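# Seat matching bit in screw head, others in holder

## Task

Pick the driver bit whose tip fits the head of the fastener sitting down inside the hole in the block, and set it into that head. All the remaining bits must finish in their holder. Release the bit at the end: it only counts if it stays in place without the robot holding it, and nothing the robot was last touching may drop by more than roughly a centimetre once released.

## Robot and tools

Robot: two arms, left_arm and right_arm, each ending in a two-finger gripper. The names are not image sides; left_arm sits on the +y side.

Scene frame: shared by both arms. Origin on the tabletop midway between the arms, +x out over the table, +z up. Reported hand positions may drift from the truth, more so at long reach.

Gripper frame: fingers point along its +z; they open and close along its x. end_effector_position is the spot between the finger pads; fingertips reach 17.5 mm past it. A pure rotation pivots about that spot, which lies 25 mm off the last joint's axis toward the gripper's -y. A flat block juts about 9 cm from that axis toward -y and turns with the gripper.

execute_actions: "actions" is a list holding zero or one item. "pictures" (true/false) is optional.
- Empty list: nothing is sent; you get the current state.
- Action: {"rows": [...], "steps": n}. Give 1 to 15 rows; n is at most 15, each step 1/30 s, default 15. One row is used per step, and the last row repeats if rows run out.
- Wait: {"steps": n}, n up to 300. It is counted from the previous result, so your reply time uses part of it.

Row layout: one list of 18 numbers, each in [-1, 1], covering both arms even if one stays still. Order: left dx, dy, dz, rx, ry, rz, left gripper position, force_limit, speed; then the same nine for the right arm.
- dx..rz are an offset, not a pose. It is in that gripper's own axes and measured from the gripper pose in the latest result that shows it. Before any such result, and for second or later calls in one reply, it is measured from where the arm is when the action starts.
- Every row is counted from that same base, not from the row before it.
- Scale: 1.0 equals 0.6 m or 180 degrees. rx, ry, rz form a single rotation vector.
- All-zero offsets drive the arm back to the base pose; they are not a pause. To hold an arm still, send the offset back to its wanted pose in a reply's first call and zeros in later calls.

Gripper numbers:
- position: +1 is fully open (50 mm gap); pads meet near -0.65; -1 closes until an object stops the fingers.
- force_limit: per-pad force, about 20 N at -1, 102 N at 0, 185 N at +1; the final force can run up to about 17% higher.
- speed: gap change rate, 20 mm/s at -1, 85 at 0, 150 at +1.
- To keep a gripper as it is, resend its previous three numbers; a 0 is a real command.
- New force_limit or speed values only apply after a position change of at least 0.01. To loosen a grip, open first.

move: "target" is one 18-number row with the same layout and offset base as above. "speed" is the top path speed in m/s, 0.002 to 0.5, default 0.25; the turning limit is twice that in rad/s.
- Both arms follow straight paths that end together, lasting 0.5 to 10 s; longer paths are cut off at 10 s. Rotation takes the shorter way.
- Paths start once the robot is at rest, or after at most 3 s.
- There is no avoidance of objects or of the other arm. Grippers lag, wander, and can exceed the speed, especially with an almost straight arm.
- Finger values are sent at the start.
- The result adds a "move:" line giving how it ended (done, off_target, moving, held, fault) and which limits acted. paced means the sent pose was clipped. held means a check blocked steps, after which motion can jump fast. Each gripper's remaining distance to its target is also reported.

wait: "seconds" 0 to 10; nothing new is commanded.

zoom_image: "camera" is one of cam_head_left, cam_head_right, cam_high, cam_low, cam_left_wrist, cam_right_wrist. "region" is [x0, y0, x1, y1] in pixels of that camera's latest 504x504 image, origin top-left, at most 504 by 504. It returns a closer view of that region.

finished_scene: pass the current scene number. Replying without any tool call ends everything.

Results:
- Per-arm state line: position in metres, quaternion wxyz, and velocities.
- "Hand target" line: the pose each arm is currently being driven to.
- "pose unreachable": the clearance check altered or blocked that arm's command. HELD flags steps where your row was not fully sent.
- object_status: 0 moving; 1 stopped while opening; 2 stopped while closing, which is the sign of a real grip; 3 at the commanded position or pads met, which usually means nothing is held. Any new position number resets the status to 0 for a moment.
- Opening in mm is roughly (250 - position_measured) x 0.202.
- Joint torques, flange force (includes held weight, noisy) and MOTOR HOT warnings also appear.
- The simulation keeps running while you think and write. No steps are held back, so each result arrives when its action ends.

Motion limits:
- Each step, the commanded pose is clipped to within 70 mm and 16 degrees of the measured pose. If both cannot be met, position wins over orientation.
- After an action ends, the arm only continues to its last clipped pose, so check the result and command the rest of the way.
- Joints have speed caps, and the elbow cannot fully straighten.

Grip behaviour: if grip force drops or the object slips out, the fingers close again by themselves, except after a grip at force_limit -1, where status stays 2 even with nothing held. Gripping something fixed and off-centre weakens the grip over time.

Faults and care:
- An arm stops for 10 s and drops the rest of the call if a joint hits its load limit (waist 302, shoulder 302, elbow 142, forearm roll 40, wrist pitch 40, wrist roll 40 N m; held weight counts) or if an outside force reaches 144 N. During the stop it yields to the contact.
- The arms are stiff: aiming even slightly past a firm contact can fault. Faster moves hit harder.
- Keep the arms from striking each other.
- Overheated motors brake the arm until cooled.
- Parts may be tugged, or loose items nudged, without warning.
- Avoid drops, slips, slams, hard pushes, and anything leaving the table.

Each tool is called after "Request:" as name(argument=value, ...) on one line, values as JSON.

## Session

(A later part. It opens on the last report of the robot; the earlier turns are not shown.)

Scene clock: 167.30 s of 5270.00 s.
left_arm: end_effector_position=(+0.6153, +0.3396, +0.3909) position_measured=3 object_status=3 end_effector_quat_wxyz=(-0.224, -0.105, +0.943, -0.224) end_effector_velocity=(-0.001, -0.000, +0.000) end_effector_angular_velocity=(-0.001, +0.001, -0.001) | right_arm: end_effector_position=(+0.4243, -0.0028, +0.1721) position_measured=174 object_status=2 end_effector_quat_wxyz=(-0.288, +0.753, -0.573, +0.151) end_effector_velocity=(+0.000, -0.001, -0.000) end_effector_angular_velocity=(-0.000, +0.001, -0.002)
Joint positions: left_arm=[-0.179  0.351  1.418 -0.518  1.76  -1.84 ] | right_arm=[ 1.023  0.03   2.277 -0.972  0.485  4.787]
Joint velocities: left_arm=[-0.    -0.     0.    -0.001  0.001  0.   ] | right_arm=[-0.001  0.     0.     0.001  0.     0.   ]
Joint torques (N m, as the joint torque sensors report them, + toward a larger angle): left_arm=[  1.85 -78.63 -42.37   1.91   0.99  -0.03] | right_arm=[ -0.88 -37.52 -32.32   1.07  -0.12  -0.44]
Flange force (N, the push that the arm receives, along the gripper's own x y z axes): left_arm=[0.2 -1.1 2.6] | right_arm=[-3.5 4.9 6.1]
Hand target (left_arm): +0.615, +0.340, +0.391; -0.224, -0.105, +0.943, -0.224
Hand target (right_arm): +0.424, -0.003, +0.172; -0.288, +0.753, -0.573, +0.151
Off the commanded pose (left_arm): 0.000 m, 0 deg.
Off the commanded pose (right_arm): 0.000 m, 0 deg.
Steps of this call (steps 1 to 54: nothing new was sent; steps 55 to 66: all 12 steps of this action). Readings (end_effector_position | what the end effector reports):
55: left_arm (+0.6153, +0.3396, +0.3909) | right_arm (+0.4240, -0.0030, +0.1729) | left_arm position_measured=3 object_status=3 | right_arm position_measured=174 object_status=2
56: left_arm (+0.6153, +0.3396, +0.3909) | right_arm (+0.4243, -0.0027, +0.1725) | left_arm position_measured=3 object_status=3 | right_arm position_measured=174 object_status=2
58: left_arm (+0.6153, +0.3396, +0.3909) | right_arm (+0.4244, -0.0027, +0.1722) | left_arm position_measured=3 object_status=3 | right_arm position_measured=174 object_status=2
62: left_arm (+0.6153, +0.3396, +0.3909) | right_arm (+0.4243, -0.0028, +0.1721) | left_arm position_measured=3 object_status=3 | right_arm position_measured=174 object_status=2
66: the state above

Request:
execute_actions(actions=[{"rows":[[0,0,0,0,0,0,1,0,0,0,0.0004,0.0017,0,0,0,-1,-0.5,-0.5]],"steps":12}], pictures=false)

Scene clock: 170.10 s of 5270.00 s.
left_arm: end_effector_position=(+0.6153, +0.3396, +0.3909) position_measured=3 object_status=3 end_effector_quat_wxyz=(-0.224, -0.105, +0.943, -0.224) end_effector_velocity=(+0.000, +0.001, -0.001) end_effector_angular_velocity=(+0.001, +0.002, +0.001) | right_arm: end_effector_position=(+0.4247, -0.0026, +0.1711) position_measured=174 object_status=2 end_effector_quat_wxyz=(-0.288, +0.753, -0.573, +0.151) end_effector_velocity=(-0.000, -0.000, +0.000) end_effector_angular_velocity=(-0.000, +0.000, +0.000)
Joint positions: left_arm=[-0.179  0.351  1.418 -0.518  1.76  -1.84 ] | right_arm=[ 1.023  0.032  2.277 -0.975  0.483  4.79 ]
Joint velocities: left_arm=[ 0.001  0.001  0.     0.001  0.    -0.001] | right_arm=[ 0.    -0.001  0.     0.001  0.    -0.001]
Joint torques (N m, as the joint torque sensors report them, + toward a larger angle): left_arm=[  1.36 -78.05 -43.85   2.07   0.89  -0.18] | right_arm=[ -0.33 -39.1  -32.1    1.22  -0.21  -0.36]
Flange force (N, the push that the arm receives, along the gripper's own x y z axes): left_arm=[2.9 1.4 5.2] | right_arm=[-4.1 4.0 9.1]
Hand target (left_arm): +0.615, +0.340, +0.391; -0.224, -0.105, +0.943, -0.224
Hand target (right_arm): +0.425, -0.003, +0.171; -0.288, +0.753, -0.573, +0.151
Off the commanded pose (left_arm): 0.000 m, 0 deg.
Off the commanded pose (right_arm): 0.000 m, 0 deg.
Steps of this call (steps 1 to 72: nothing new was sent; steps 73 to 84: all 12 steps of this action). Readings (end_effector_position | what the end effector reports):
73: left_arm (+0.6153, +0.3396, +0.3909) | right_arm (+0.4244, -0.0027, +0.1719) | left_arm position_measured=3 object_status=3 | right_arm position_measured=174 object_status=2
74: left_arm (+0.6153, +0.3396, +0.3909) | right_arm (+0.4245, -0.0025, +0.1713) | left_arm position_measured=3 object_status=3 | right_arm position_measured=174 object_status=2
76: left_arm (+0.6153, +0.3396, +0.3909) | right_arm (+0.4246, -0.0025, +0.1711) | left_arm position_measured=3 object_status=3 | right_arm position_measured=174 object_status=2
80: left_arm (+0.6153, +0.3396, +0.3909) | right_arm (+0.4247, -0.0026, +0.1711) | left_arm position_measured=3 object_status=3 | right_arm position_measured=174 object_status=2
84: the state above

Request:
execute_actions(actions=[{"rows":[[0,0,0,0,0,0,1,0,0,0,0.0003,0.0017,0,0,0,-1,-0.5,-0.5]],"steps":12}])

Request:
zoom_image(camera="cam_right_wrist", region=[235,210,295,270])

Scene clock: 172.17 s of 5270.00 s.
left_arm: end_effector_position=(+0.6153, +0.3396, +0.3909) position_measured=3 object_status=3 end_effector_quat_wxyz=(-0.224, -0.105, +0.943, -0.224) end_effector_velocity=(-0.000, -0.000, -0.000) end_effector_angular_velocity=(+0.000, +0.002, +0.002) | right_arm: end_effector_position=(+0.4252, -0.0024, +0.1702) position_measured=174 object_status=2 end_effector_quat_wxyz=(-0.288, +0.753, -0.573, +0.151) end_effector_velocity=(+0.000, -0.001, -0.001) end_effector_angular_velocity=(-0.001, +0.001, -0.002)
Joint positions: left_arm=[-0.179  0.351  1.418 -0.518  1.76  -1.84 ] | right_arm=[ 1.022  0.034  2.278 -0.979  0.481  4.793]
Joint velocities: left_arm=[ 0.    -0.     0.001 -0.001  0.    -0.002] | right_arm=[-0.001  0.     0.001  0.001  0.    -0.   ]
Joint torques (N m, as the joint torque sensors report them, + toward a larger angle): left_arm=[  0.23 -78.52 -42.31   1.88   1.04  -0.06] | right_arm=[  0.38 -37.28 -31.6    1.15  -0.3   -0.42]
Flange force (N, the push that the arm receives, along the gripper's own x y z axes): left_arm=[0.2 1.1 1.6] | right_arm=[-1.9 2.4 6.2]
Hand target (left_arm): +0.615, +0.340, +0.391; -0.224, -0.105, +0.943, -0.224
Hand target (right_arm): +0.425, -0.002, +0.170; -0.288, +0.753, -0.573, +0.151
Off the commanded pose (left_arm): 0.000 m, 0 deg.
Off the commanded pose (right_arm): 0.000 m, 0 deg.
Steps of this call (steps 1 to 50: nothing new was sent; steps 51 to 62: all 12 steps of this action). Readings (end_effector_position | what the end effector reports):
51: left_arm (+0.6153, +0.3396, +0.3909) | right_arm (+0.4248, -0.0025, +0.1710) | left_arm position_measured=3 object_status=3 | right_arm position_measured=174 object_status=2
52: left_arm (+0.6153, +0.3396, +0.3909) | right_arm (+0.4251, -0.0023, +0.1705) | left_arm position_measured=3 object_status=3 | right_arm position_measured=174 object_status=2
54: left_arm (+0.6153, +0.3396, +0.3909) | right_arm (+0.4252, -0.0023, +0.1703) | left_arm position_measured=3 object_status=3 | right_arm position_measured=174 object_status=2
58: left_arm (+0.6153, +0.3396, +0.3909) | right_arm (+0.4252, -0.0023, +0.1703) | left_arm position_measured=3 object_status=3 | right_arm position_measured=174 object_status=2
62: the state above

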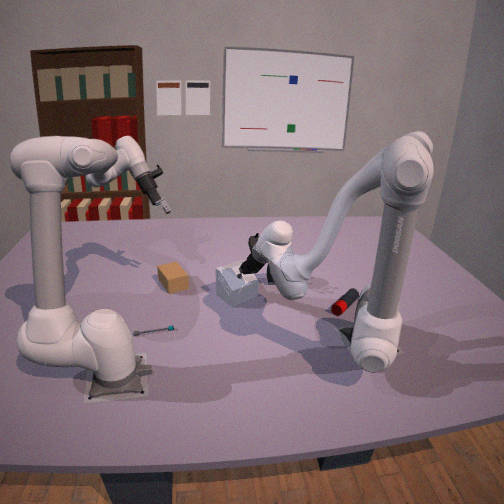

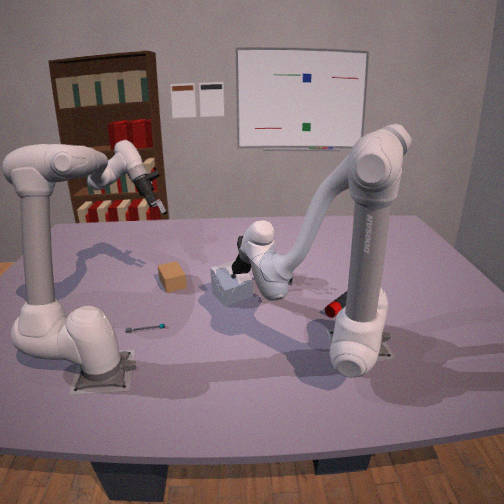

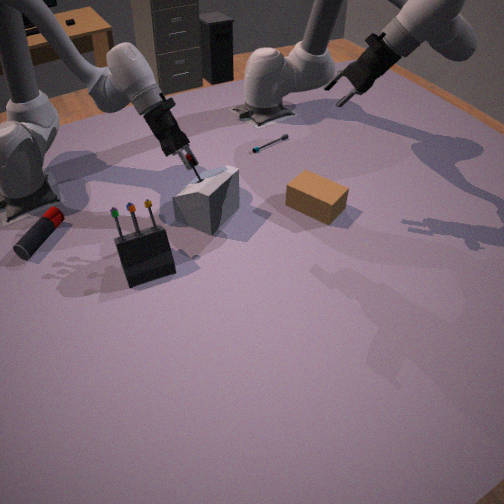

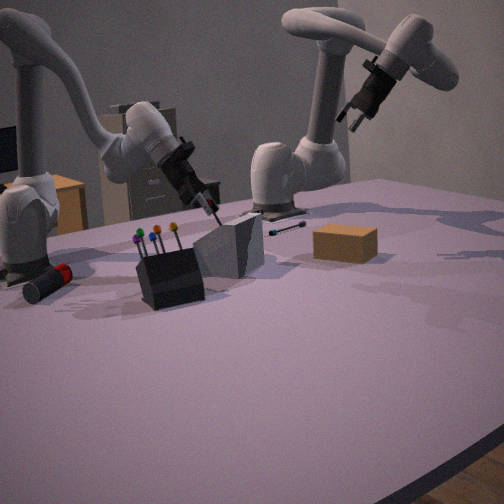

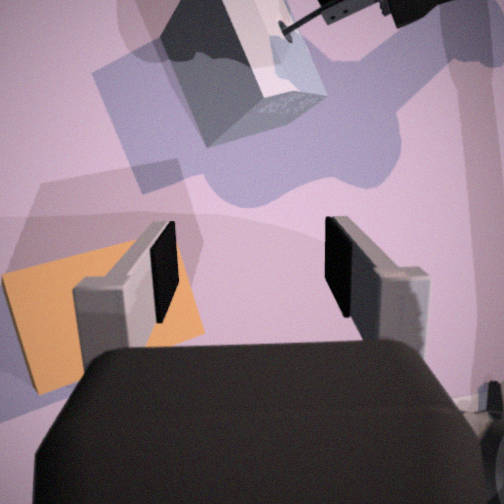

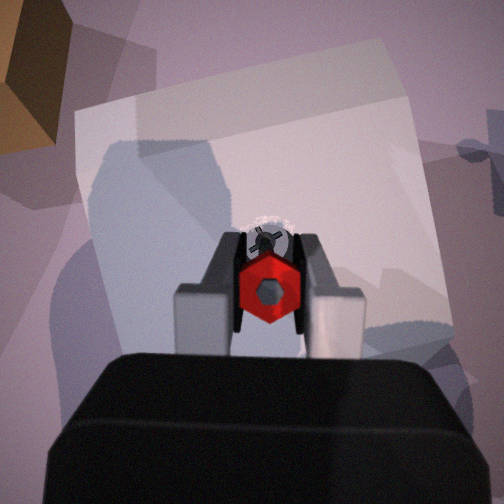

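Region (235, 210, 295, 270) of cam_right_wrist's 504x504 image, scaled by 8.400, with more detail than that image has.

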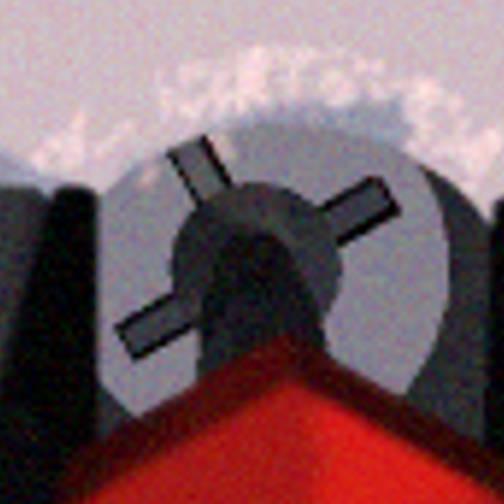

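Request:
execute_actions(actions=[{"rows":[[0,0,0,0,0,0,1,0,0,0,0.0004,0.0017,0,0,0,-1,-0.5,-0.5]],"steps":12}], pictures=false)

Scene clock: 178.23 s of 5270.00 s.
left_arm: end_effector_position=(+0.6153, +0.3396, +0.3909) position_measured=3 object_status=3 end_effector_quat_wxyz=(-0.224, -0.105, +0.943, -0.224) end_effector_velocity=(+0.001, +0.001, +0.002) end_effector_angular_velocity=(-0.001, -0.003, +0.001) | right_arm: end_effector_position=(+0.4255, -0.0022, +0.1692) position_measured=174 object_status=2 end_effector_quat_wxyz=(-0.288, +0.753, -0.573, +0.151) end_effector_velocity=(-0.000, +0.000, +0.000) end_effector_angular_velocity=(+0.001, +0.000, +0.001)
Joint positions: left_arm=[-0.179  0.351  1.418 -0.518  1.76  -1.84 ] | right_arm=[ 1.021  0.036  2.278 -0.982  0.48   4.797]
Joint velocities: left_arm=[ 0.001 -0.001 -0.002 -0.001  0.     0.   ] | right_arm=[ 0.001 -0.     0.     0.    -0.001  0.   ]
Joint torques (N m, as the joint torque sensors report them, + toward a larger angle): left_arm=[  1.66 -77.08 -43.11   2.     0.73   0.16] | right_arm=[  0.15 -40.   -32.79   1.    -0.56  -0.64]
Flange force (N, the push that the arm receives, along the gripper's own x y z axes): left_arm=[4.3 0.3 3.4] | right_arm=[-3.8 5.3 10.2]
Hand target (left_arm): +0.615, +0.340, +0.391; -0.224, -0.105, +0.943, -0.224
Hand target (right_arm): +0.426, -0.002, +0.169; -0.288, +0.753, -0.573, +0.151
Off the commanded pose (left_arm): 0.000 m, 0 deg.
Off the commanded pose (right_arm): 0.000 m, 0 deg.
Steps of this call (steps 1 to 90: nothing new was sent; then 2.67 s passed at rest; steps 91 to 102: all 12 steps of this action). Readings (end_effector_position | what the end effector reports):
91: left_arm (+0.6153, +0.3396, +0.3909) | right_arm (+0.4252, -0.0023, +0.1700) | left_arm position_measured=3 object_status=3 | right_arm position_measured=174 object_status=2
92: left_arm (+0.6153, +0.3396, +0.3909) | right_arm (+0.4253, -0.0020, +0.1694) | left_arm position_measured=3 object_status=3 | right_arm position_measured=174 object_status=2
94: left_arm (+0.6153, +0.3396, +0.3909) | right_arm (+0.4254, -0.0021, +0.1692) | left_arm position_measured=3 object_status=3 | right_arm position_measured=174 object_status=2
98: left_arm (+0.6153, +0.3396, +0.3909) | right_arm (+0.4255, -0.0021, +0.1692) | left_arm position_measured=3 object_status=3 | right_arm position_measured=174 object_status=2
102: the state above

Request:
execute_actions(actions=[{"rows":[[0,0,0,0,0,0,1,0,0,0,0.0003,0.0017,0,0,0,-1,-0.5,-0.5]],"steps":12}], pictures=false)

Scene clock: 180.50 s of 5270.00 s.
left_arm: end_effector_position=(+0.6153, +0.3396, +0.3909) position_measured=3 object_status=3 end_effector_quat_wxyz=(-0.224, -0.105, +0.943, -0.224) end_effector_velocity=(+0.000, +0.001, +0.000) end_effector_angular_velocity=(+0.000, -0.001, +0.002) | right_arm: end_effector_position=(+0.4260, -0.0019, +0.1683) position_measured=174 object_status=2 end_effector_quat_wxyz=(-0.288, +0.753, -0.573, +0.151) end_effector_velocity=(+0.000, +0.001, +0.001) end_effector_angular_velocity=(+0.002, -0.000, +0.000)
Joint positions: left_arm=[-0.179  0.351  1.418 -0.518  1.76  -1.84 ] | right_arm=[ 1.021  0.038  2.278 -0.985  0.478  4.8  ]
Joint velocities: left_arm=[ 0.002 -0.    -0.     0.    -0.    -0.   ] | right_arm=[-0.     0.    -0.001  0.    -0.001  0.   ]
Joint torques (N m, as the joint torque sensors report them, + toward a larger angle): left_arm=[  1.63 -77.68 -42.18   2.1    1.24   0.01] | right_arm=[  0.26 -37.73 -31.99   1.17  -0.29  -0.58]
Flange force (N, the push that the arm receives, along the gripper's own x y z axes): left_arm=[1.4 -0.4 2.9] | right_arm=[-1.9 4.1 6.8]
Hand target (left_arm): +0.615, +0.340, +0.391; -0.224, -0.105, +0.943, -0.224
Hand target (right_arm): +0.426, -0.002, +0.168; -0.288, +0.753, -0.573, +0.151
Off the commanded pose (left_arm): 0.000 m, 0 deg.
Off the commanded pose (right_arm): 0.000 m, 0 deg.
Steps of this call (steps 1 to 56: nothing new was sent; steps 57 to 68: all 12 steps of this action). Readings (end_effector_position | what the end effector reports):
57: left_arm (+0.6153, +0.3396, +0.3909) | right_arm (+0.4256, -0.0021, +0.1692) | left_arm position_measured=3 object_status=3 | right_arm position_measured=174 object_status=2
58: left_arm (+0.6153, +0.3396, +0.3909) | right_arm (+0.4259, -0.0019, +0.1687) | left_arm position_measured=3 object_status=3 | right_arm position_measured=174 object_status=2
60: left_arm (+0.6153, +0.3396, +0.3909) | right_arm (+0.4260, -0.0018, +0.1685) | left_arm position_measured=3 object_status=3 | right_arm position_measured=174 object_status=2
64: left_arm (+0.6153, +0.3396, +0.3909) | right_arm (+0.4260, -0.0019, +0.1684) | left_arm position_measured=3 object_status=3 | right_arm position_measured=174 object_status=2
68: the state above

Request:
execute_actions(actions=[{"rows":[[0,0,0,0,0,0,1,0,0,0,0.0004,0.0017,0,0,0,-1,-0.5,-0.5]],"steps":12}], pictures=false)

Scene clock: 183.93 s of 5270.00 s.
left_arm: end_effector_position=(+0.6153, +0.3396, +0.3909) position_measured=3 object_status=3 end_effector_quat_wxyz=(-0.224, -0.105, +0.943, -0.224) end_effector_velocity=(-0.000, +0.000, +0.001) end_effector_angular_velocity=(+0.001, -0.002, +0.000) | right_arm: end_effector_position=(+0.4263, -0.0017, +0.1674) position_measured=174 object_status=2 end_effector_quat_wxyz=(-0.288, +0.753, -0.573, +0.151) end_effector_velocity=(+0.000, +0.001, +0.001) end_effector_angular_velocity=(+0.000, -0.001, +0.001)
Joint positions: left_arm=[-0.179  0.351  1.418 -0.518  1.76  -1.84 ] | right_arm=[ 1.02   0.04   2.278 -0.989  0.477  4.804]
Joint velocities: left_arm=[ 0.    -0.002 -0.001  0.001  0.001 -0.001] | right_arm=[ 0.001  0.    -0.001 -0.001  0.     0.   ]
Joint torques (N m, as the joint torque sensors report them, + toward a larger angle): left_arm=[  0.72 -77.54 -42.03   2.     0.96   0.35] | right_arm=[  0.01 -39.98 -30.84   1.35  -0.1   -0.4 ]
Flange force (N, the push that the arm receives, along the gripper's own x y z axes): left_arm=[1.6 -0.4 1.5] | right_arm=[-5.4 3.1 11.0]
Hand target (left_arm): +0.615, +0.340, +0.391; -0.224, -0.105, +0.943, -0.224
Hand target (right_arm): +0.426, -0.002, +0.167; -0.288, +0.753, -0.573, +0.151
Off the commanded pose (left_arm): 0.000 m, 0 deg.
Off the commanded pose (right_arm): 0.000 m, 0 deg.
Steps of this call (steps 1 to 90: nothing new was sent; then 0.03 s passed at rest; steps 91 to 102: all 12 steps of this action). Readings (end_effector_position | what the end effector reports):
91: left_arm (+0.6153, +0.3396, +0.3909) | right_arm (+0.4260, -0.0018, +0.1682) | left_arm position_measured=3 object_status=3 | right_arm position_measured=174 object_status=2
92: left_arm (+0.6153, +0.3396, +0.3909) | right_arm (+0.4261, -0.0016, +0.1676) | left_arm position_measured=3 object_status=3 | right_arm position_measured=174 object_status=2
94: left_arm (+0.6153, +0.3396, +0.3909) | right_arm (+0.4262, -0.0016, +0.1674) | left_arm position_measured=3 object_status=3 | right_arm position_measured=174 object_status=2
98: left_arm (+0.6153, +0.3396, +0.3909) | right_arm (+0.4263, -0.0017, +0.1674) | left_arm position_measured=3 object_status=3 | right_arm position_measured=174 object_status=2
102: the state above

Request:
execute_actions(actions=[{"rows":[[0,0,0,0,0,0,1,0,0,0,0.0003,0.0017,0,0,0,-1,-0.5,-0.5]],"steps":12}])

Request:
zoom_image(camera="cam_right_wrist", region=[235,210,295,270])

Scene clock: 191.33 s of 5270.00 s.
left_arm: end_effector_position=(+0.6153, +0.3396, +0.3909) position_measured=3 object_status=3 end_effector_quat_wxyz=(-0.224, -0.105, +0.943, -0.224) end_effector_velocity=(+0.000, +0.000, -0.001) end_effector_angular_velocity=(+0.001, -0.000, -0.000) | right_arm: end_effector_position=(+0.4268, -0.0014, +0.1665) position_measured=174 object_status=2 end_effector_quat_wxyz=(-0.288, +0.753, -0.573, +0.151) end_effector_velocity=(-0.000, -0.000, +0.000) end_effector_angular_velocity=(+0.000, -0.000, +0.001)
Joint positions: left_arm=[-0.179  0.351  1.418 -0.518  1.76  -1.84 ] | right_arm=[ 1.019  0.042  2.279 -0.992  0.475  4.807]
Joint velocities: left_arm=[ 0.     0.     0.     0.001 -0.     0.   ] | right_arm=[ 0.    -0.001  0.001 -0.001 -0.     0.001]
Joint torques (N m, as the joint torque sensors report them, + toward a larger angle): left_arm=[ -0.28 -77.2  -42.54   2.22   0.95  -0.06] | right_arm=[ -0.49 -39.95 -31.87   1.22  -0.29  -0.34]
Flange force (N, the push that the arm receives, along the gripper's own x y z axes): left_arm=[2.4 2.1 1.9] | right_arm=[-4.9 4.7 9.1]
Hand target (left_arm): +0.615, +0.340, +0.391; -0.224, -0.105, +0.943, -0.224
Hand target (right_arm): +0.427, -0.001, +0.166; -0.288, +0.753, -0.573, +0.151
Off the commanded pose (left_arm): 0.000 m, 0 deg.
Off the commanded pose (right_arm): 0.000 m, 0 deg.
Steps of this call (steps 1 to 90: nothing new was sent; then 4.00 s passed at rest; steps 91 to 102: all 12 steps of this action). Readings (end_effector_position | what the end effector reports):
91: left_arm (+0.6153, +0.3396, +0.3909) | right_arm (+0.4264, -0.0016, +0.1673) | left_arm position_measured=3 object_status=3 | right_arm position_measured=174 object_status=2
92: left_arm (+0.6153, +0.3396, +0.3909) | right_arm (+0.4267, -0.0014, +0.1669) | left_arm position_measured=3 object_status=3 | right_arm position_measured=174 object_status=2
94: left_arm (+0.6153, +0.3396, +0.3909) | right_arm (+0.4268, -0.0014, +0.1667) | left_arm position_measured=3 object_status=3 | right_arm position_measured=174 object_status=2
98: left_arm (+0.6153, +0.3396, +0.3909) | right_arm (+0.4268, -0.0014, +0.1666) | left_arm position_measured=3 object_status=3 | right_arm position_measured=174 object_status=2
102: the state above

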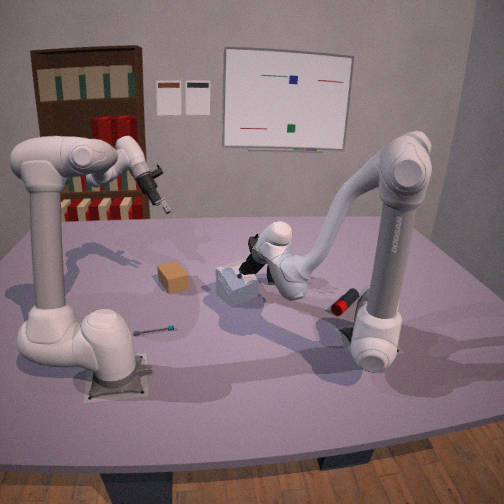

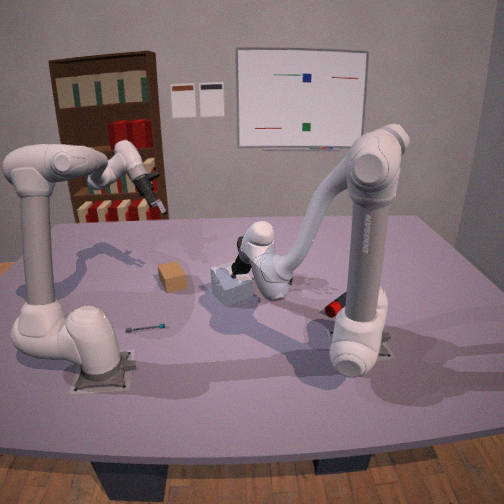

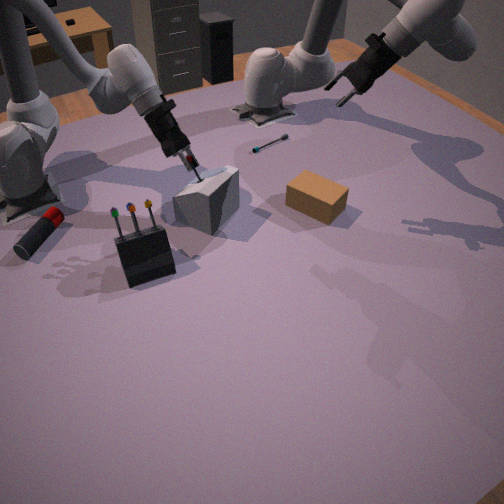

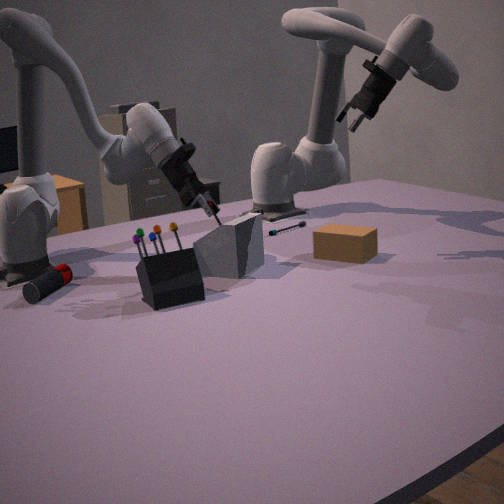

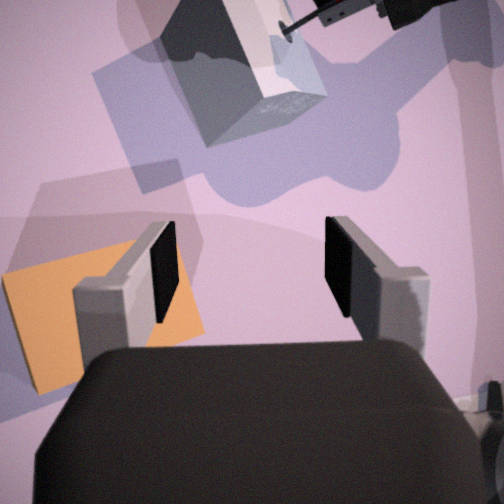

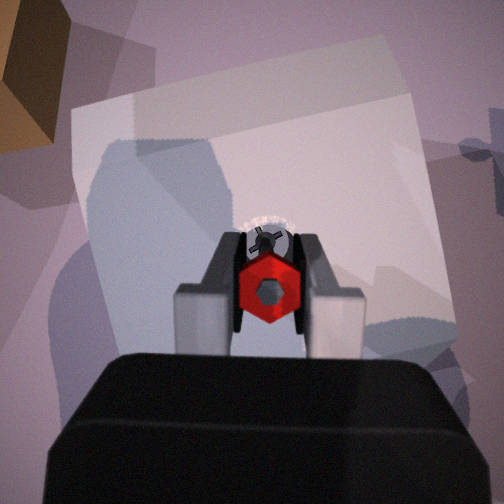

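Region (235, 210, 295, 270) of cam_right_wrist's 504x504 image, scaled by 8.400, with more detail than that image has.

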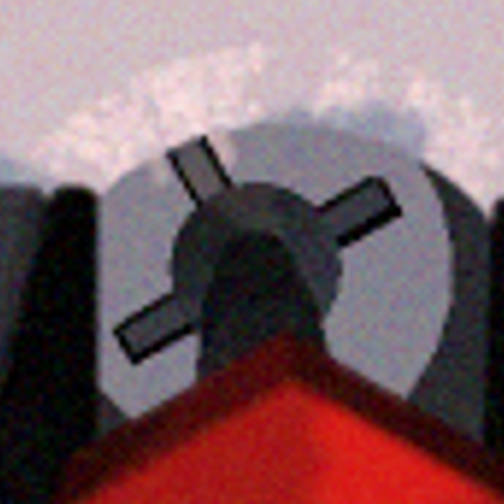

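Request:
execute_actions(actions=[{"rows":[[0,0,0,0,0,0,1,0,0,0,0.0005,0.0017,0,0,0,-1,-0.5,-0.5]],"steps":12}], pictures=false)

Scene clock: 193.37 s of 5270.00 s.
left_arm: end_effector_position=(+0.6153, +0.3396, +0.3909) position_measured=3 object_status=3 end_effector_quat_wxyz=(-0.224, -0.105, +0.943, -0.224) end_effector_velocity=(-0.000, -0.000, +0.000) end_effector_angular_velocity=(+0.000, -0.001, -0.001) | right_arm: end_effector_position=(+0.4271, -0.0012, +0.1655) position_measured=174 object_status=2 end_effector_quat_wxyz=(-0.288, +0.753, -0.573, +0.151) end_effector_velocity=(-0.000, +0.000, +0.000) end_effector_angular_velocity=(-0.000, -0.000, +0.001)
Joint positions: left_arm=[-0.179  0.351  1.418 -0.518  1.76  -1.84 ] | right_arm=[ 1.019  0.044  2.279 -0.996  0.474  4.811]
Joint velocities: left_arm=[-0.001 -0.    -0.     0.    -0.     0.001] | right_arm=[ 0.001 -0.     0.    -0.001 -0.     0.   ]
Joint torques (N m, as the joint torque sensors report them, + toward a larger angle): left_arm=[ -0.56 -76.9  -42.35   2.     0.72  -0.04] | right_arm=[ -2.18 -38.67 -31.79   0.94  -0.25  -0.42]
Flange force (N, the push that the arm receives, along the gripper's own x y z axes): left_arm=[2.7 1.9 1.2] | right_arm=[-6.0 6.5 5.1]
Hand target (left_arm): +0.615, +0.340, +0.391; -0.224, -0.105, +0.943, -0.224
Hand target (right_arm): +0.427, -0.001, +0.166; -0.288, +0.753, -0.573, +0.151
Off the commanded pose (left_arm): 0.000 m, 0 deg.
Off the commanded pose (right_arm): 0.000 m, 0 deg.
Steps of this call (steps 1 to 49: nothing new was sent; steps 50 to 61: all 12 steps of this action). Readings (end_effector_position | what the end effector reports):
50: left_arm (+0.6153, +0.3396, +0.3909) | right_arm (+0.4268, -0.0014, +0.1663) | left_arm position_measured=3 object_status=3 | right_arm position_measured=174 object_status=2
51: left_arm (+0.6153, +0.3396, +0.3909) | right_arm (+0.4270, -0.0011, +0.1657) | left_arm position_measured=3 object_status=3 | right_arm position_measured=174 object_status=2
53: left_arm (+0.6153, +0.3396, +0.3909) | right_arm (+0.4270, -0.0012, +0.1655) | left_arm position_measured=3 object_status=3 | right_arm position_measured=174 object_status=2
57: left_arm (+0.6153, +0.3396, +0.3909) | right_arm (+0.4271, -0.0012, +0.1655) | left_arm position_measured=3 object_status=3 | right_arm position_measured=174 object_status=2
61: the state above

Request:
execute_actions(actions=[{"rows":[[0,0,0,0,0,0,1,0,0,0,0.0004,0.0017,0,0,0,-1,-0.5,-0.5]],"steps":12}], pictures=false)

Scene clock: 200.50 s of 5270.00 s.
left_arm: end_effector_position=(+0.6153, +0.3396, +0.3909) position_measured=3 object_status=3 end_effector_quat_wxyz=(-0.224, -0.105, +0.943, -0.224) end_effector_velocity=(-0.000, -0.000, +0.000) end_effector_angular_velocity=(+0.001, +0.000, -0.002) | right_arm: end_effector_position=(+0.4275, -0.0010, +0.1646) position_measured=174 object_status=2 end_effector_quat_wxyz=(-0.288, +0.753, -0.573, +0.151) end_effector_velocity=(+0.000, -0.001, -0.001) end_effector_angular_velocity=(-0.002, +0.000, -0.000)
Joint positions: left_arm=[-0.179  0.351  1.418 -0.518  1.76  -1.84 ] | right_arm=[ 1.018  0.045  2.279 -1.     0.472  4.814]
Joint velocities: left_arm=[-0.001 -0.    -0.001  0.001  0.001  0.   ] | right_arm=[-0.001  0.     0.001 -0.001  0.     0.   ]
Joint torques (N m, as the joint torque sensors report them, + toward a larger angle): left_arm=[  1.44 -77.47 -42.73   1.94   1.     0.01] | right_arm=[ -0.45 -40.13 -32.31   0.96  -0.21  -0.69]
Flange force (N, the push that the arm receives, along the gripper's own x y z axes): left_arm=[2.2 -0.3 3.7] | right_arm=[-3.9 6.2 10.2]
Hand target (left_arm): +0.615, +0.340, +0.391; -0.224, -0.105, +0.943, -0.224
Hand target (right_arm): +0.428, -0.001, +0.165; -0.288, +0.753, -0.573, +0.151
Off the commanded pose (left_arm): 0.000 m, 0 deg.
Off the commanded pose (right_arm): 0.000 m, 0 deg.
Steps of this call (steps 1 to 90: nothing new was sent; then 3.73 s passed at rest; steps 91 to 102: all 12 steps of this action). Readings (end_effector_position | what the end effector reports):
91: left_arm (+0.6153, +0.3396, +0.3909) | right_arm (+0.4272, -0.0012, +0.1655) | left_arm position_measured=3 object_status=3 | right_arm position_measured=174 object_status=2
92: left_arm (+0.6153, +0.3396, +0.3909) | right_arm (+0.4275, -0.0009, +0.1650) | left_arm position_measured=3 object_status=3 | right_arm position_measured=174 object_status=2
94: left_arm (+0.6153, +0.3396, +0.3909) | right_arm (+0.4276, -0.0009, +0.1648) | left_arm position_measured=3 object_status=3 | right_arm position_measured=174 object_status=2
98: left_arm (+0.6153, +0.3396, +0.3909) | right_arm (+0.4276, -0.0009, +0.1647) | left_arm position_measured=3 object_status=3 | right_arm position_measured=174 object_status=2
102: the state above

Request:
execute_actions(actions=[])

Request:
execute_actions(actions=[{"rows":[[0,0,0,0,0,0,1,0,0,0,0.0004,0.0017,0,0,0,-1,-0.5,-0.5]],"steps":12}], pictures=false)

Scene clock: 207.90 s of 5270.00 s.
left_arm: end_effector_position=(+0.6153, +0.3396, +0.3909) position_measured=3 object_status=3 end_effector_quat_wxyz=(-0.224, -0.105, +0.943, -0.224) end_effector_velocity=(-0.001, -0.001, +0.000) end_effector_angular_velocity=(+0.000, -0.001, -0.003) | right_arm: end_effector_position=(+0.4275, -0.0010, +0.1646) position_measured=174 object_status=2 end_effector_quat_wxyz=(-0.288, +0.753, -0.573, +0.151) end_effector_velocity=(+0.000, -0.001, -0.000) end_effector_angular_velocity=(-0.001, +0.000, -0.001)
Joint positions: left_arm=[-0.179  0.351  1.418 -0.518  1.76  -1.84 ] | right_arm=[ 1.018  0.045  2.279 -1.     0.472  4.814]
Joint velocities: left_arm=[-0.002 -0.001  0.     0.001 -0.     0.001] | right_arm=[-0.001  0.     0.001 -0.     0.    -0.   ]
Joint torques (N m, as the joint torque sensors report them, + toward a larger angle): left_arm=[  0.64 -77.79 -42.76   1.99   0.81  -0.05] | right_arm=[ -0.71 -39.67 -31.12   1.19  -0.42  -0.65]
Flange force (N, the push that the arm receives, along the gripper's own x y z axes): left_arm=[2.1 0.9 2.7] | right_arm=[-5.7 5.8 9.0]
Hand target (left_arm): +0.615, +0.340, +0.391; -0.224, -0.105, +0.943, -0.224
Hand target (right_arm): +0.428, -0.001, +0.165; -0.288, +0.753, -0.573, +0.151
Off the commanded pose (left_arm): 0.000 m, 0 deg.
Off the commanded pose (right_arm): 0.000 m, 0 deg.
Steps of this call (steps 1 to 90: nothing new was sent; then 4.40 s passed at rest). Readings (end_effector_position | what the end effector reports):
1: left_arm (+0.6153, +0.3396, +0.3909) | right_arm (+0.4275, -0.0010, +0.1646) | left_arm position_measured=3 object_status=3 | right_arm position_measured=174 object_status=2
2: left_arm (+0.6153, +0.3396, +0.3909) | right_arm (+0.4275, -0.0010, +0.1646) | left_arm position_measured=3 object_status=3 | right_arm position_measured=174 object_status=2
4: left_arm (+0.6153, +0.3396, +0.3909) | right_arm (+0.4275, -0.0010, +0.1646) | left_arm position_measured=3 object_status=3 | right_arm position_measured=174 object_status=2
8: left_arm (+0.6153, +0.3396, +0.3909) | right_arm (+0.4275, -0.0010, +0.1646) | left_arm position_measured=3 object_status=3 | right_arm position_measured=174 object_status=2
90: the state above

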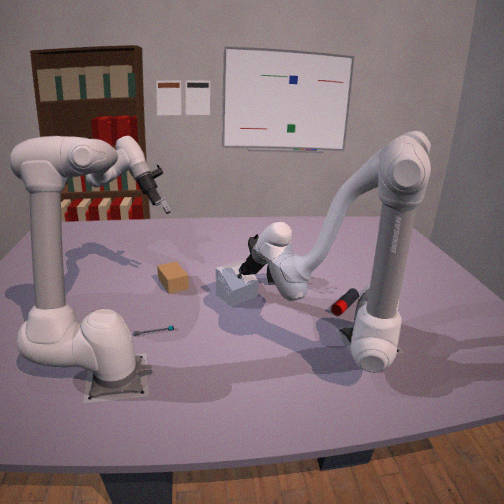

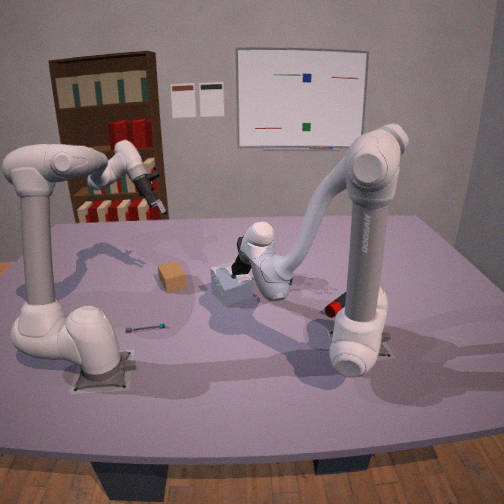

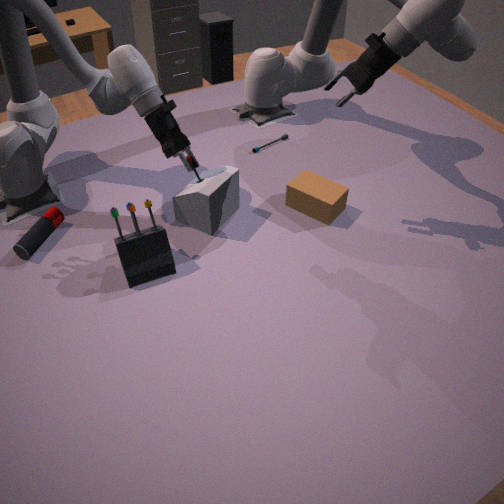

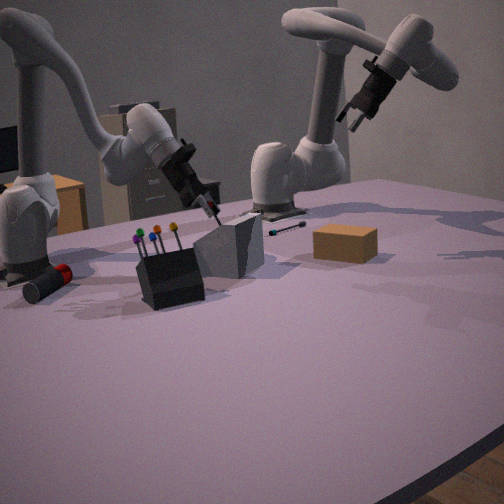

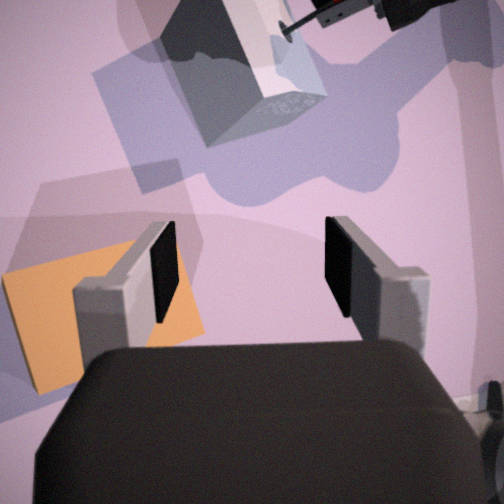

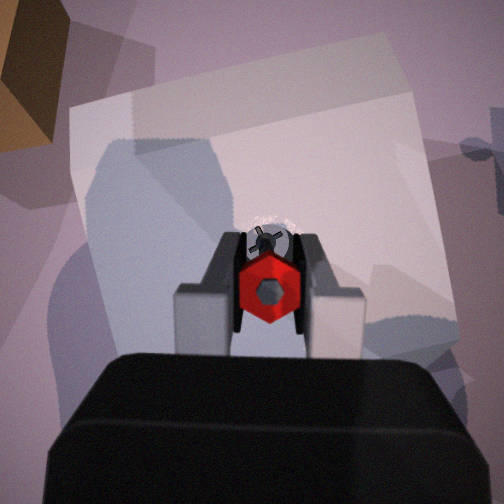

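Scene clock: 208.30 s of 5270.00 s.
left_arm: end_effector_position=(+0.6153, +0.3396, +0.3909) position_measured=3 object_status=3 end_effector_quat_wxyz=(-0.224, -0.105, +0.943, -0.224) end_effector_velocity=(-0.000, -0.001, +0.001) end_effector_angular_velocity=(-0.001, -0.002, -0.001) | right_arm: end_effector_position=(+0.4279, -0.0008, +0.1636) position_measured=174 object_status=2 end_effector_quat_wxyz=(-0.288, +0.753, -0.573, +0.151) end_effector_velocity=(+0.000, -0.001, -0.000) end_effector_angular_velocity=(+0.000, +0.001, -0.003)
Joint positions: left_arm=[-0.179  0.351  1.418 -0.518  1.76  -1.84 ] | right_arm=[ 1.018  0.047  2.28  -1.003  0.471  4.818]
Joint velocities: left_arm=[-0.002 -0.001 -0.001 -0.001 -0.     0.   ] | right_arm=[-0.001  0.     0.     0.002  0.     0.   ]
Joint torques (N m, as the joint torque sensors report them, + toward a larger angle): left_arm=[  1.31 -76.06 -42.72   2.22   1.12  -0.11] | right_arm=[ -2.35 -39.08 -31.6    0.87  -0.48  -0.33]
Flange force (N, the push that the arm receives, along the gripper's own x y z axes): left_arm=[5.0 0.7 4.1] | right_arm=[-6.7 6.3 4.5]
Hand target (left_arm): +0.615, +0.340, +0.391; -0.224, -0.105, +0.943, -0.224
Hand target (right_arm): +0.428, -0.001, +0.164; -0.288, +0.753, -0.573, +0.151
Off the commanded pose (left_arm): 0.000 m, 0 deg.
Off the commanded pose (right_arm): 0.000 m, 0 deg.
Steps of this call (steps 1 to 12: all 12 steps of this action). Readings (end_effector_position | what the end effector reports):
1: left_arm (+0.6153, +0.3396, +0.3909) | right_arm (+0.4276, -0.0010, +0.1644) | left_arm position_measured=3 object_status=3 | right_arm position_measured=174 object_status=2
2: left_arm (+0.6153, +0.3396, +0.3909) | right_arm (+0.4276, -0.0007, +0.1638) | left_arm position_measured=3 object_status=3 | right_arm position_measured=174 object_status=2
4: left_arm (+0.6153, +0.3396, +0.3909) | right_arm (+0.4277, -0.0007, +0.1636) | left_arm position_measured=3 object_status=3 | right_arm position_measured=174 object_status=2
8: left_arm (+0.6153, +0.3396, +0.3909) | right_arm (+0.4279, -0.0008, +0.1636) | left_arm position_measured=3 object_status=3 | right_arm position_measured=174 object_status=2
12: the state above

Request:
execute_actions(actions=[{"rows":[[0,0,0,0,0,0,1,0,0,0,0.0003,0.0017,0,0,0,-1,-0.5,-0.5]],"steps":12}], pictures=false)

Request:
zoom_image(camera="cam_high", region=[90,110,310,300])

Scene clock: 216.83 s of 5270.00 s.
left_arm: end_effector_position=(+0.6153, +0.3396, +0.3909) position_measured=3 object_status=3 end_effector_quat_wxyz=(-0.224, -0.105, +0.943, -0.224) end_effector_velocity=(+0.001, -0.000, +0.000) end_effector_angular_velocity=(+0.000, -0.002, -0.001) | right_arm: end_effector_position=(+0.4284, -0.0005, +0.1628) position_measured=174 object_status=2 end_effector_quat_wxyz=(-0.288, +0.753, -0.573, +0.151) end_effector_velocity=(-0.000, -0.001, -0.001) end_effector_angular_velocity=(-0.001, +0.001, -0.001)
Joint positions: left_arm=[-0.179  0.351  1.418 -0.518  1.76  -1.84 ] | right_arm=[ 1.017  0.049  2.28  -1.007  0.469  4.821]
Joint velocities: left_arm=[-0.001  0.001 -0.002  0.001 -0.001  0.001] | right_arm=[-0.001  0.     0.001  0.    -0.001 -0.   ]
Joint torques (N m, as the joint torque sensors report them, + toward a larger angle): left_arm=[  1.39 -75.14 -43.08   2.21   0.86   0.02] | right_arm=[ -0.01 -37.18 -31.23   0.74  -0.26  -0.46]
Flange force (N, the push that the arm receives, along the gripper's own x y z axes): left_arm=[6.1 1.0 4.8] | right_arm=[-1.1 2.3 3.0]
Hand target (left_arm): +0.615, +0.340, +0.391; -0.224, -0.105, +0.943, -0.224
Hand target (right_arm): +0.428, -0.001, +0.163; -0.288, +0.753, -0.573, +0.151
Off the commanded pose (left_arm): 0.000 m, 0 deg.
Off the commanded pose (right_arm): 0.000 m, 0 deg.
Steps of this call (steps 1 to 90: nothing new was sent; then 5.13 s passed at rest; steps 91 to 102: all 12 steps of this action). Readings (end_effector_position | what the end effector reports):
91: left_arm (+0.6153, +0.3396, +0.3909) | right_arm (+0.4280, -0.0008, +0.1635) | left_arm position_measured=3 object_status=3 | right_arm position_measured=174 object_status=2
92: left_arm (+0.6153, +0.3396, +0.3909) | right_arm (+0.4283, -0.0006, +0.1631) | left_arm position_measured=3 object_status=3 | right_arm position_measured=174 object_status=2
94: left_arm (+0.6153, +0.3396, +0.3909) | right_arm (+0.4284, -0.0005, +0.1629) | left_arm position_measured=3 object_status=3 | right_arm position_measured=174 object_status=2
98: left_arm (+0.6153, +0.3396, +0.3909) | right_arm (+0.4284, -0.0005, +0.1628) | left_arm position_measured=3 object_status=3 | right_arm position_measured=174 object_status=2
102: the state above

Region (90, 110, 310, 300) of cam_high's 504x504 image, scaled by 2.291, with more detail than that image has; it fills the top 435 rows of this view, and the rest is white.

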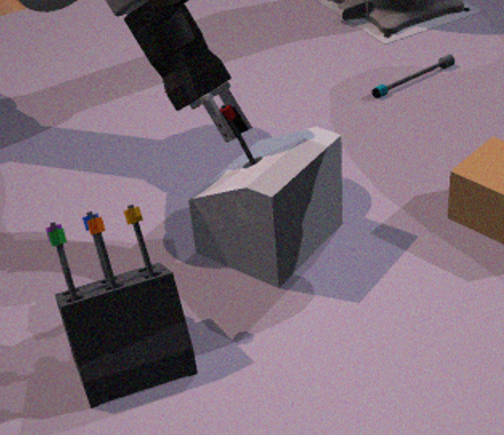

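Request:
execute_actions(actions=[{"rows":[[0,0,0,0,0,0,1,0,0,0,0.0003,0.0017,0,0,0,-1,-0.5,-0.5]],"steps":12}], pictures=false)

Scene clock: 219.70 s of 5270.00 s.
left_arm: end_effector_position=(+0.6153, +0.3396, +0.3909) position_measured=3 object_status=3 end_effector_quat_wxyz=(-0.224, -0.105, +0.943, -0.224) end_effector_velocity=(-0.000, -0.001, +0.000) end_effector_angular_velocity=(-0.002, +0.000, -0.001) | right_arm: end_effector_position=(+0.4288, -0.0003, +0.1618) position_measured=174 object_status=2 end_effector_quat_wxyz=(-0.288, +0.753, -0.573, +0.151) end_effector_velocity=(+0.001, +0.000, +0.001) end_effector_angular_velocity=(+0.001, -0.001, -0.001)
Joint positions: left_arm=[-0.179  0.351  1.418 -0.518  1.76  -1.84 ] | right_arm=[ 1.017  0.051  2.28  -1.01   0.468  4.824]
Joint velocities: left_arm=[-0.    -0.    -0.    -0.002  0.     0.001] | right_arm=[-0.001 -0.    -0.001 -0.    -0.    -0.   ]
Joint torques (N m, as the joint torque sensors report them, + toward a larger angle): left_arm=[  0.88 -75.87 -43.71   2.11   0.55   0.37] | right_arm=[ -0.8  -40.08 -31.56   0.96   0.06  -0.7 ]
Flange force (N, the push that the arm receives, along the gripper's own x y z axes): left_arm=[6.4 1.7 4.9] | right_arm=[-4.5 6.1 9.0]
Hand target (left_arm): +0.615, +0.340, +0.391; -0.224, -0.105, +0.943, -0.224
Hand target (right_arm): +0.429, -0.000, +0.162; -0.288, +0.753, -0.573, +0.151
Off the commanded pose (left_arm): 0.000 m, 0 deg.
Off the commanded pose (right_arm): 0.000 m, 0 deg.
Steps of this call (steps 1 to 74: nothing new was sent; steps 75 to 86: all 12 steps of this action). Readings (end_effector_position | what the end effector reports):
75: left_arm (+0.6153, +0.3396, +0.3909) | right_arm (+0.4284, -0.0005, +0.1625) | left_arm position_measured=3 object_status=3 | right_arm position_measured=174 object_status=2
76: left_arm (+0.6153, +0.3396, +0.3909) | right_arm (+0.4285, -0.0002, +0.1620) | left_arm position_measured=3 object_status=3 | right_arm position_measured=174 object_status=2
78: left_arm (+0.6153, +0.3396, +0.3909) | right_arm (+0.4287, -0.0002, +0.1618) | left_arm position_measured=3 object_status=3 | right_arm position_measured=174 object_status=2
82: left_arm (+0.6153, +0.3396, +0.3909) | right_arm (+0.4288, -0.0002, +0.1618) | left_arm position_measured=3 object_status=3 | right_arm position_measured=174 object_status=2
86: the state above


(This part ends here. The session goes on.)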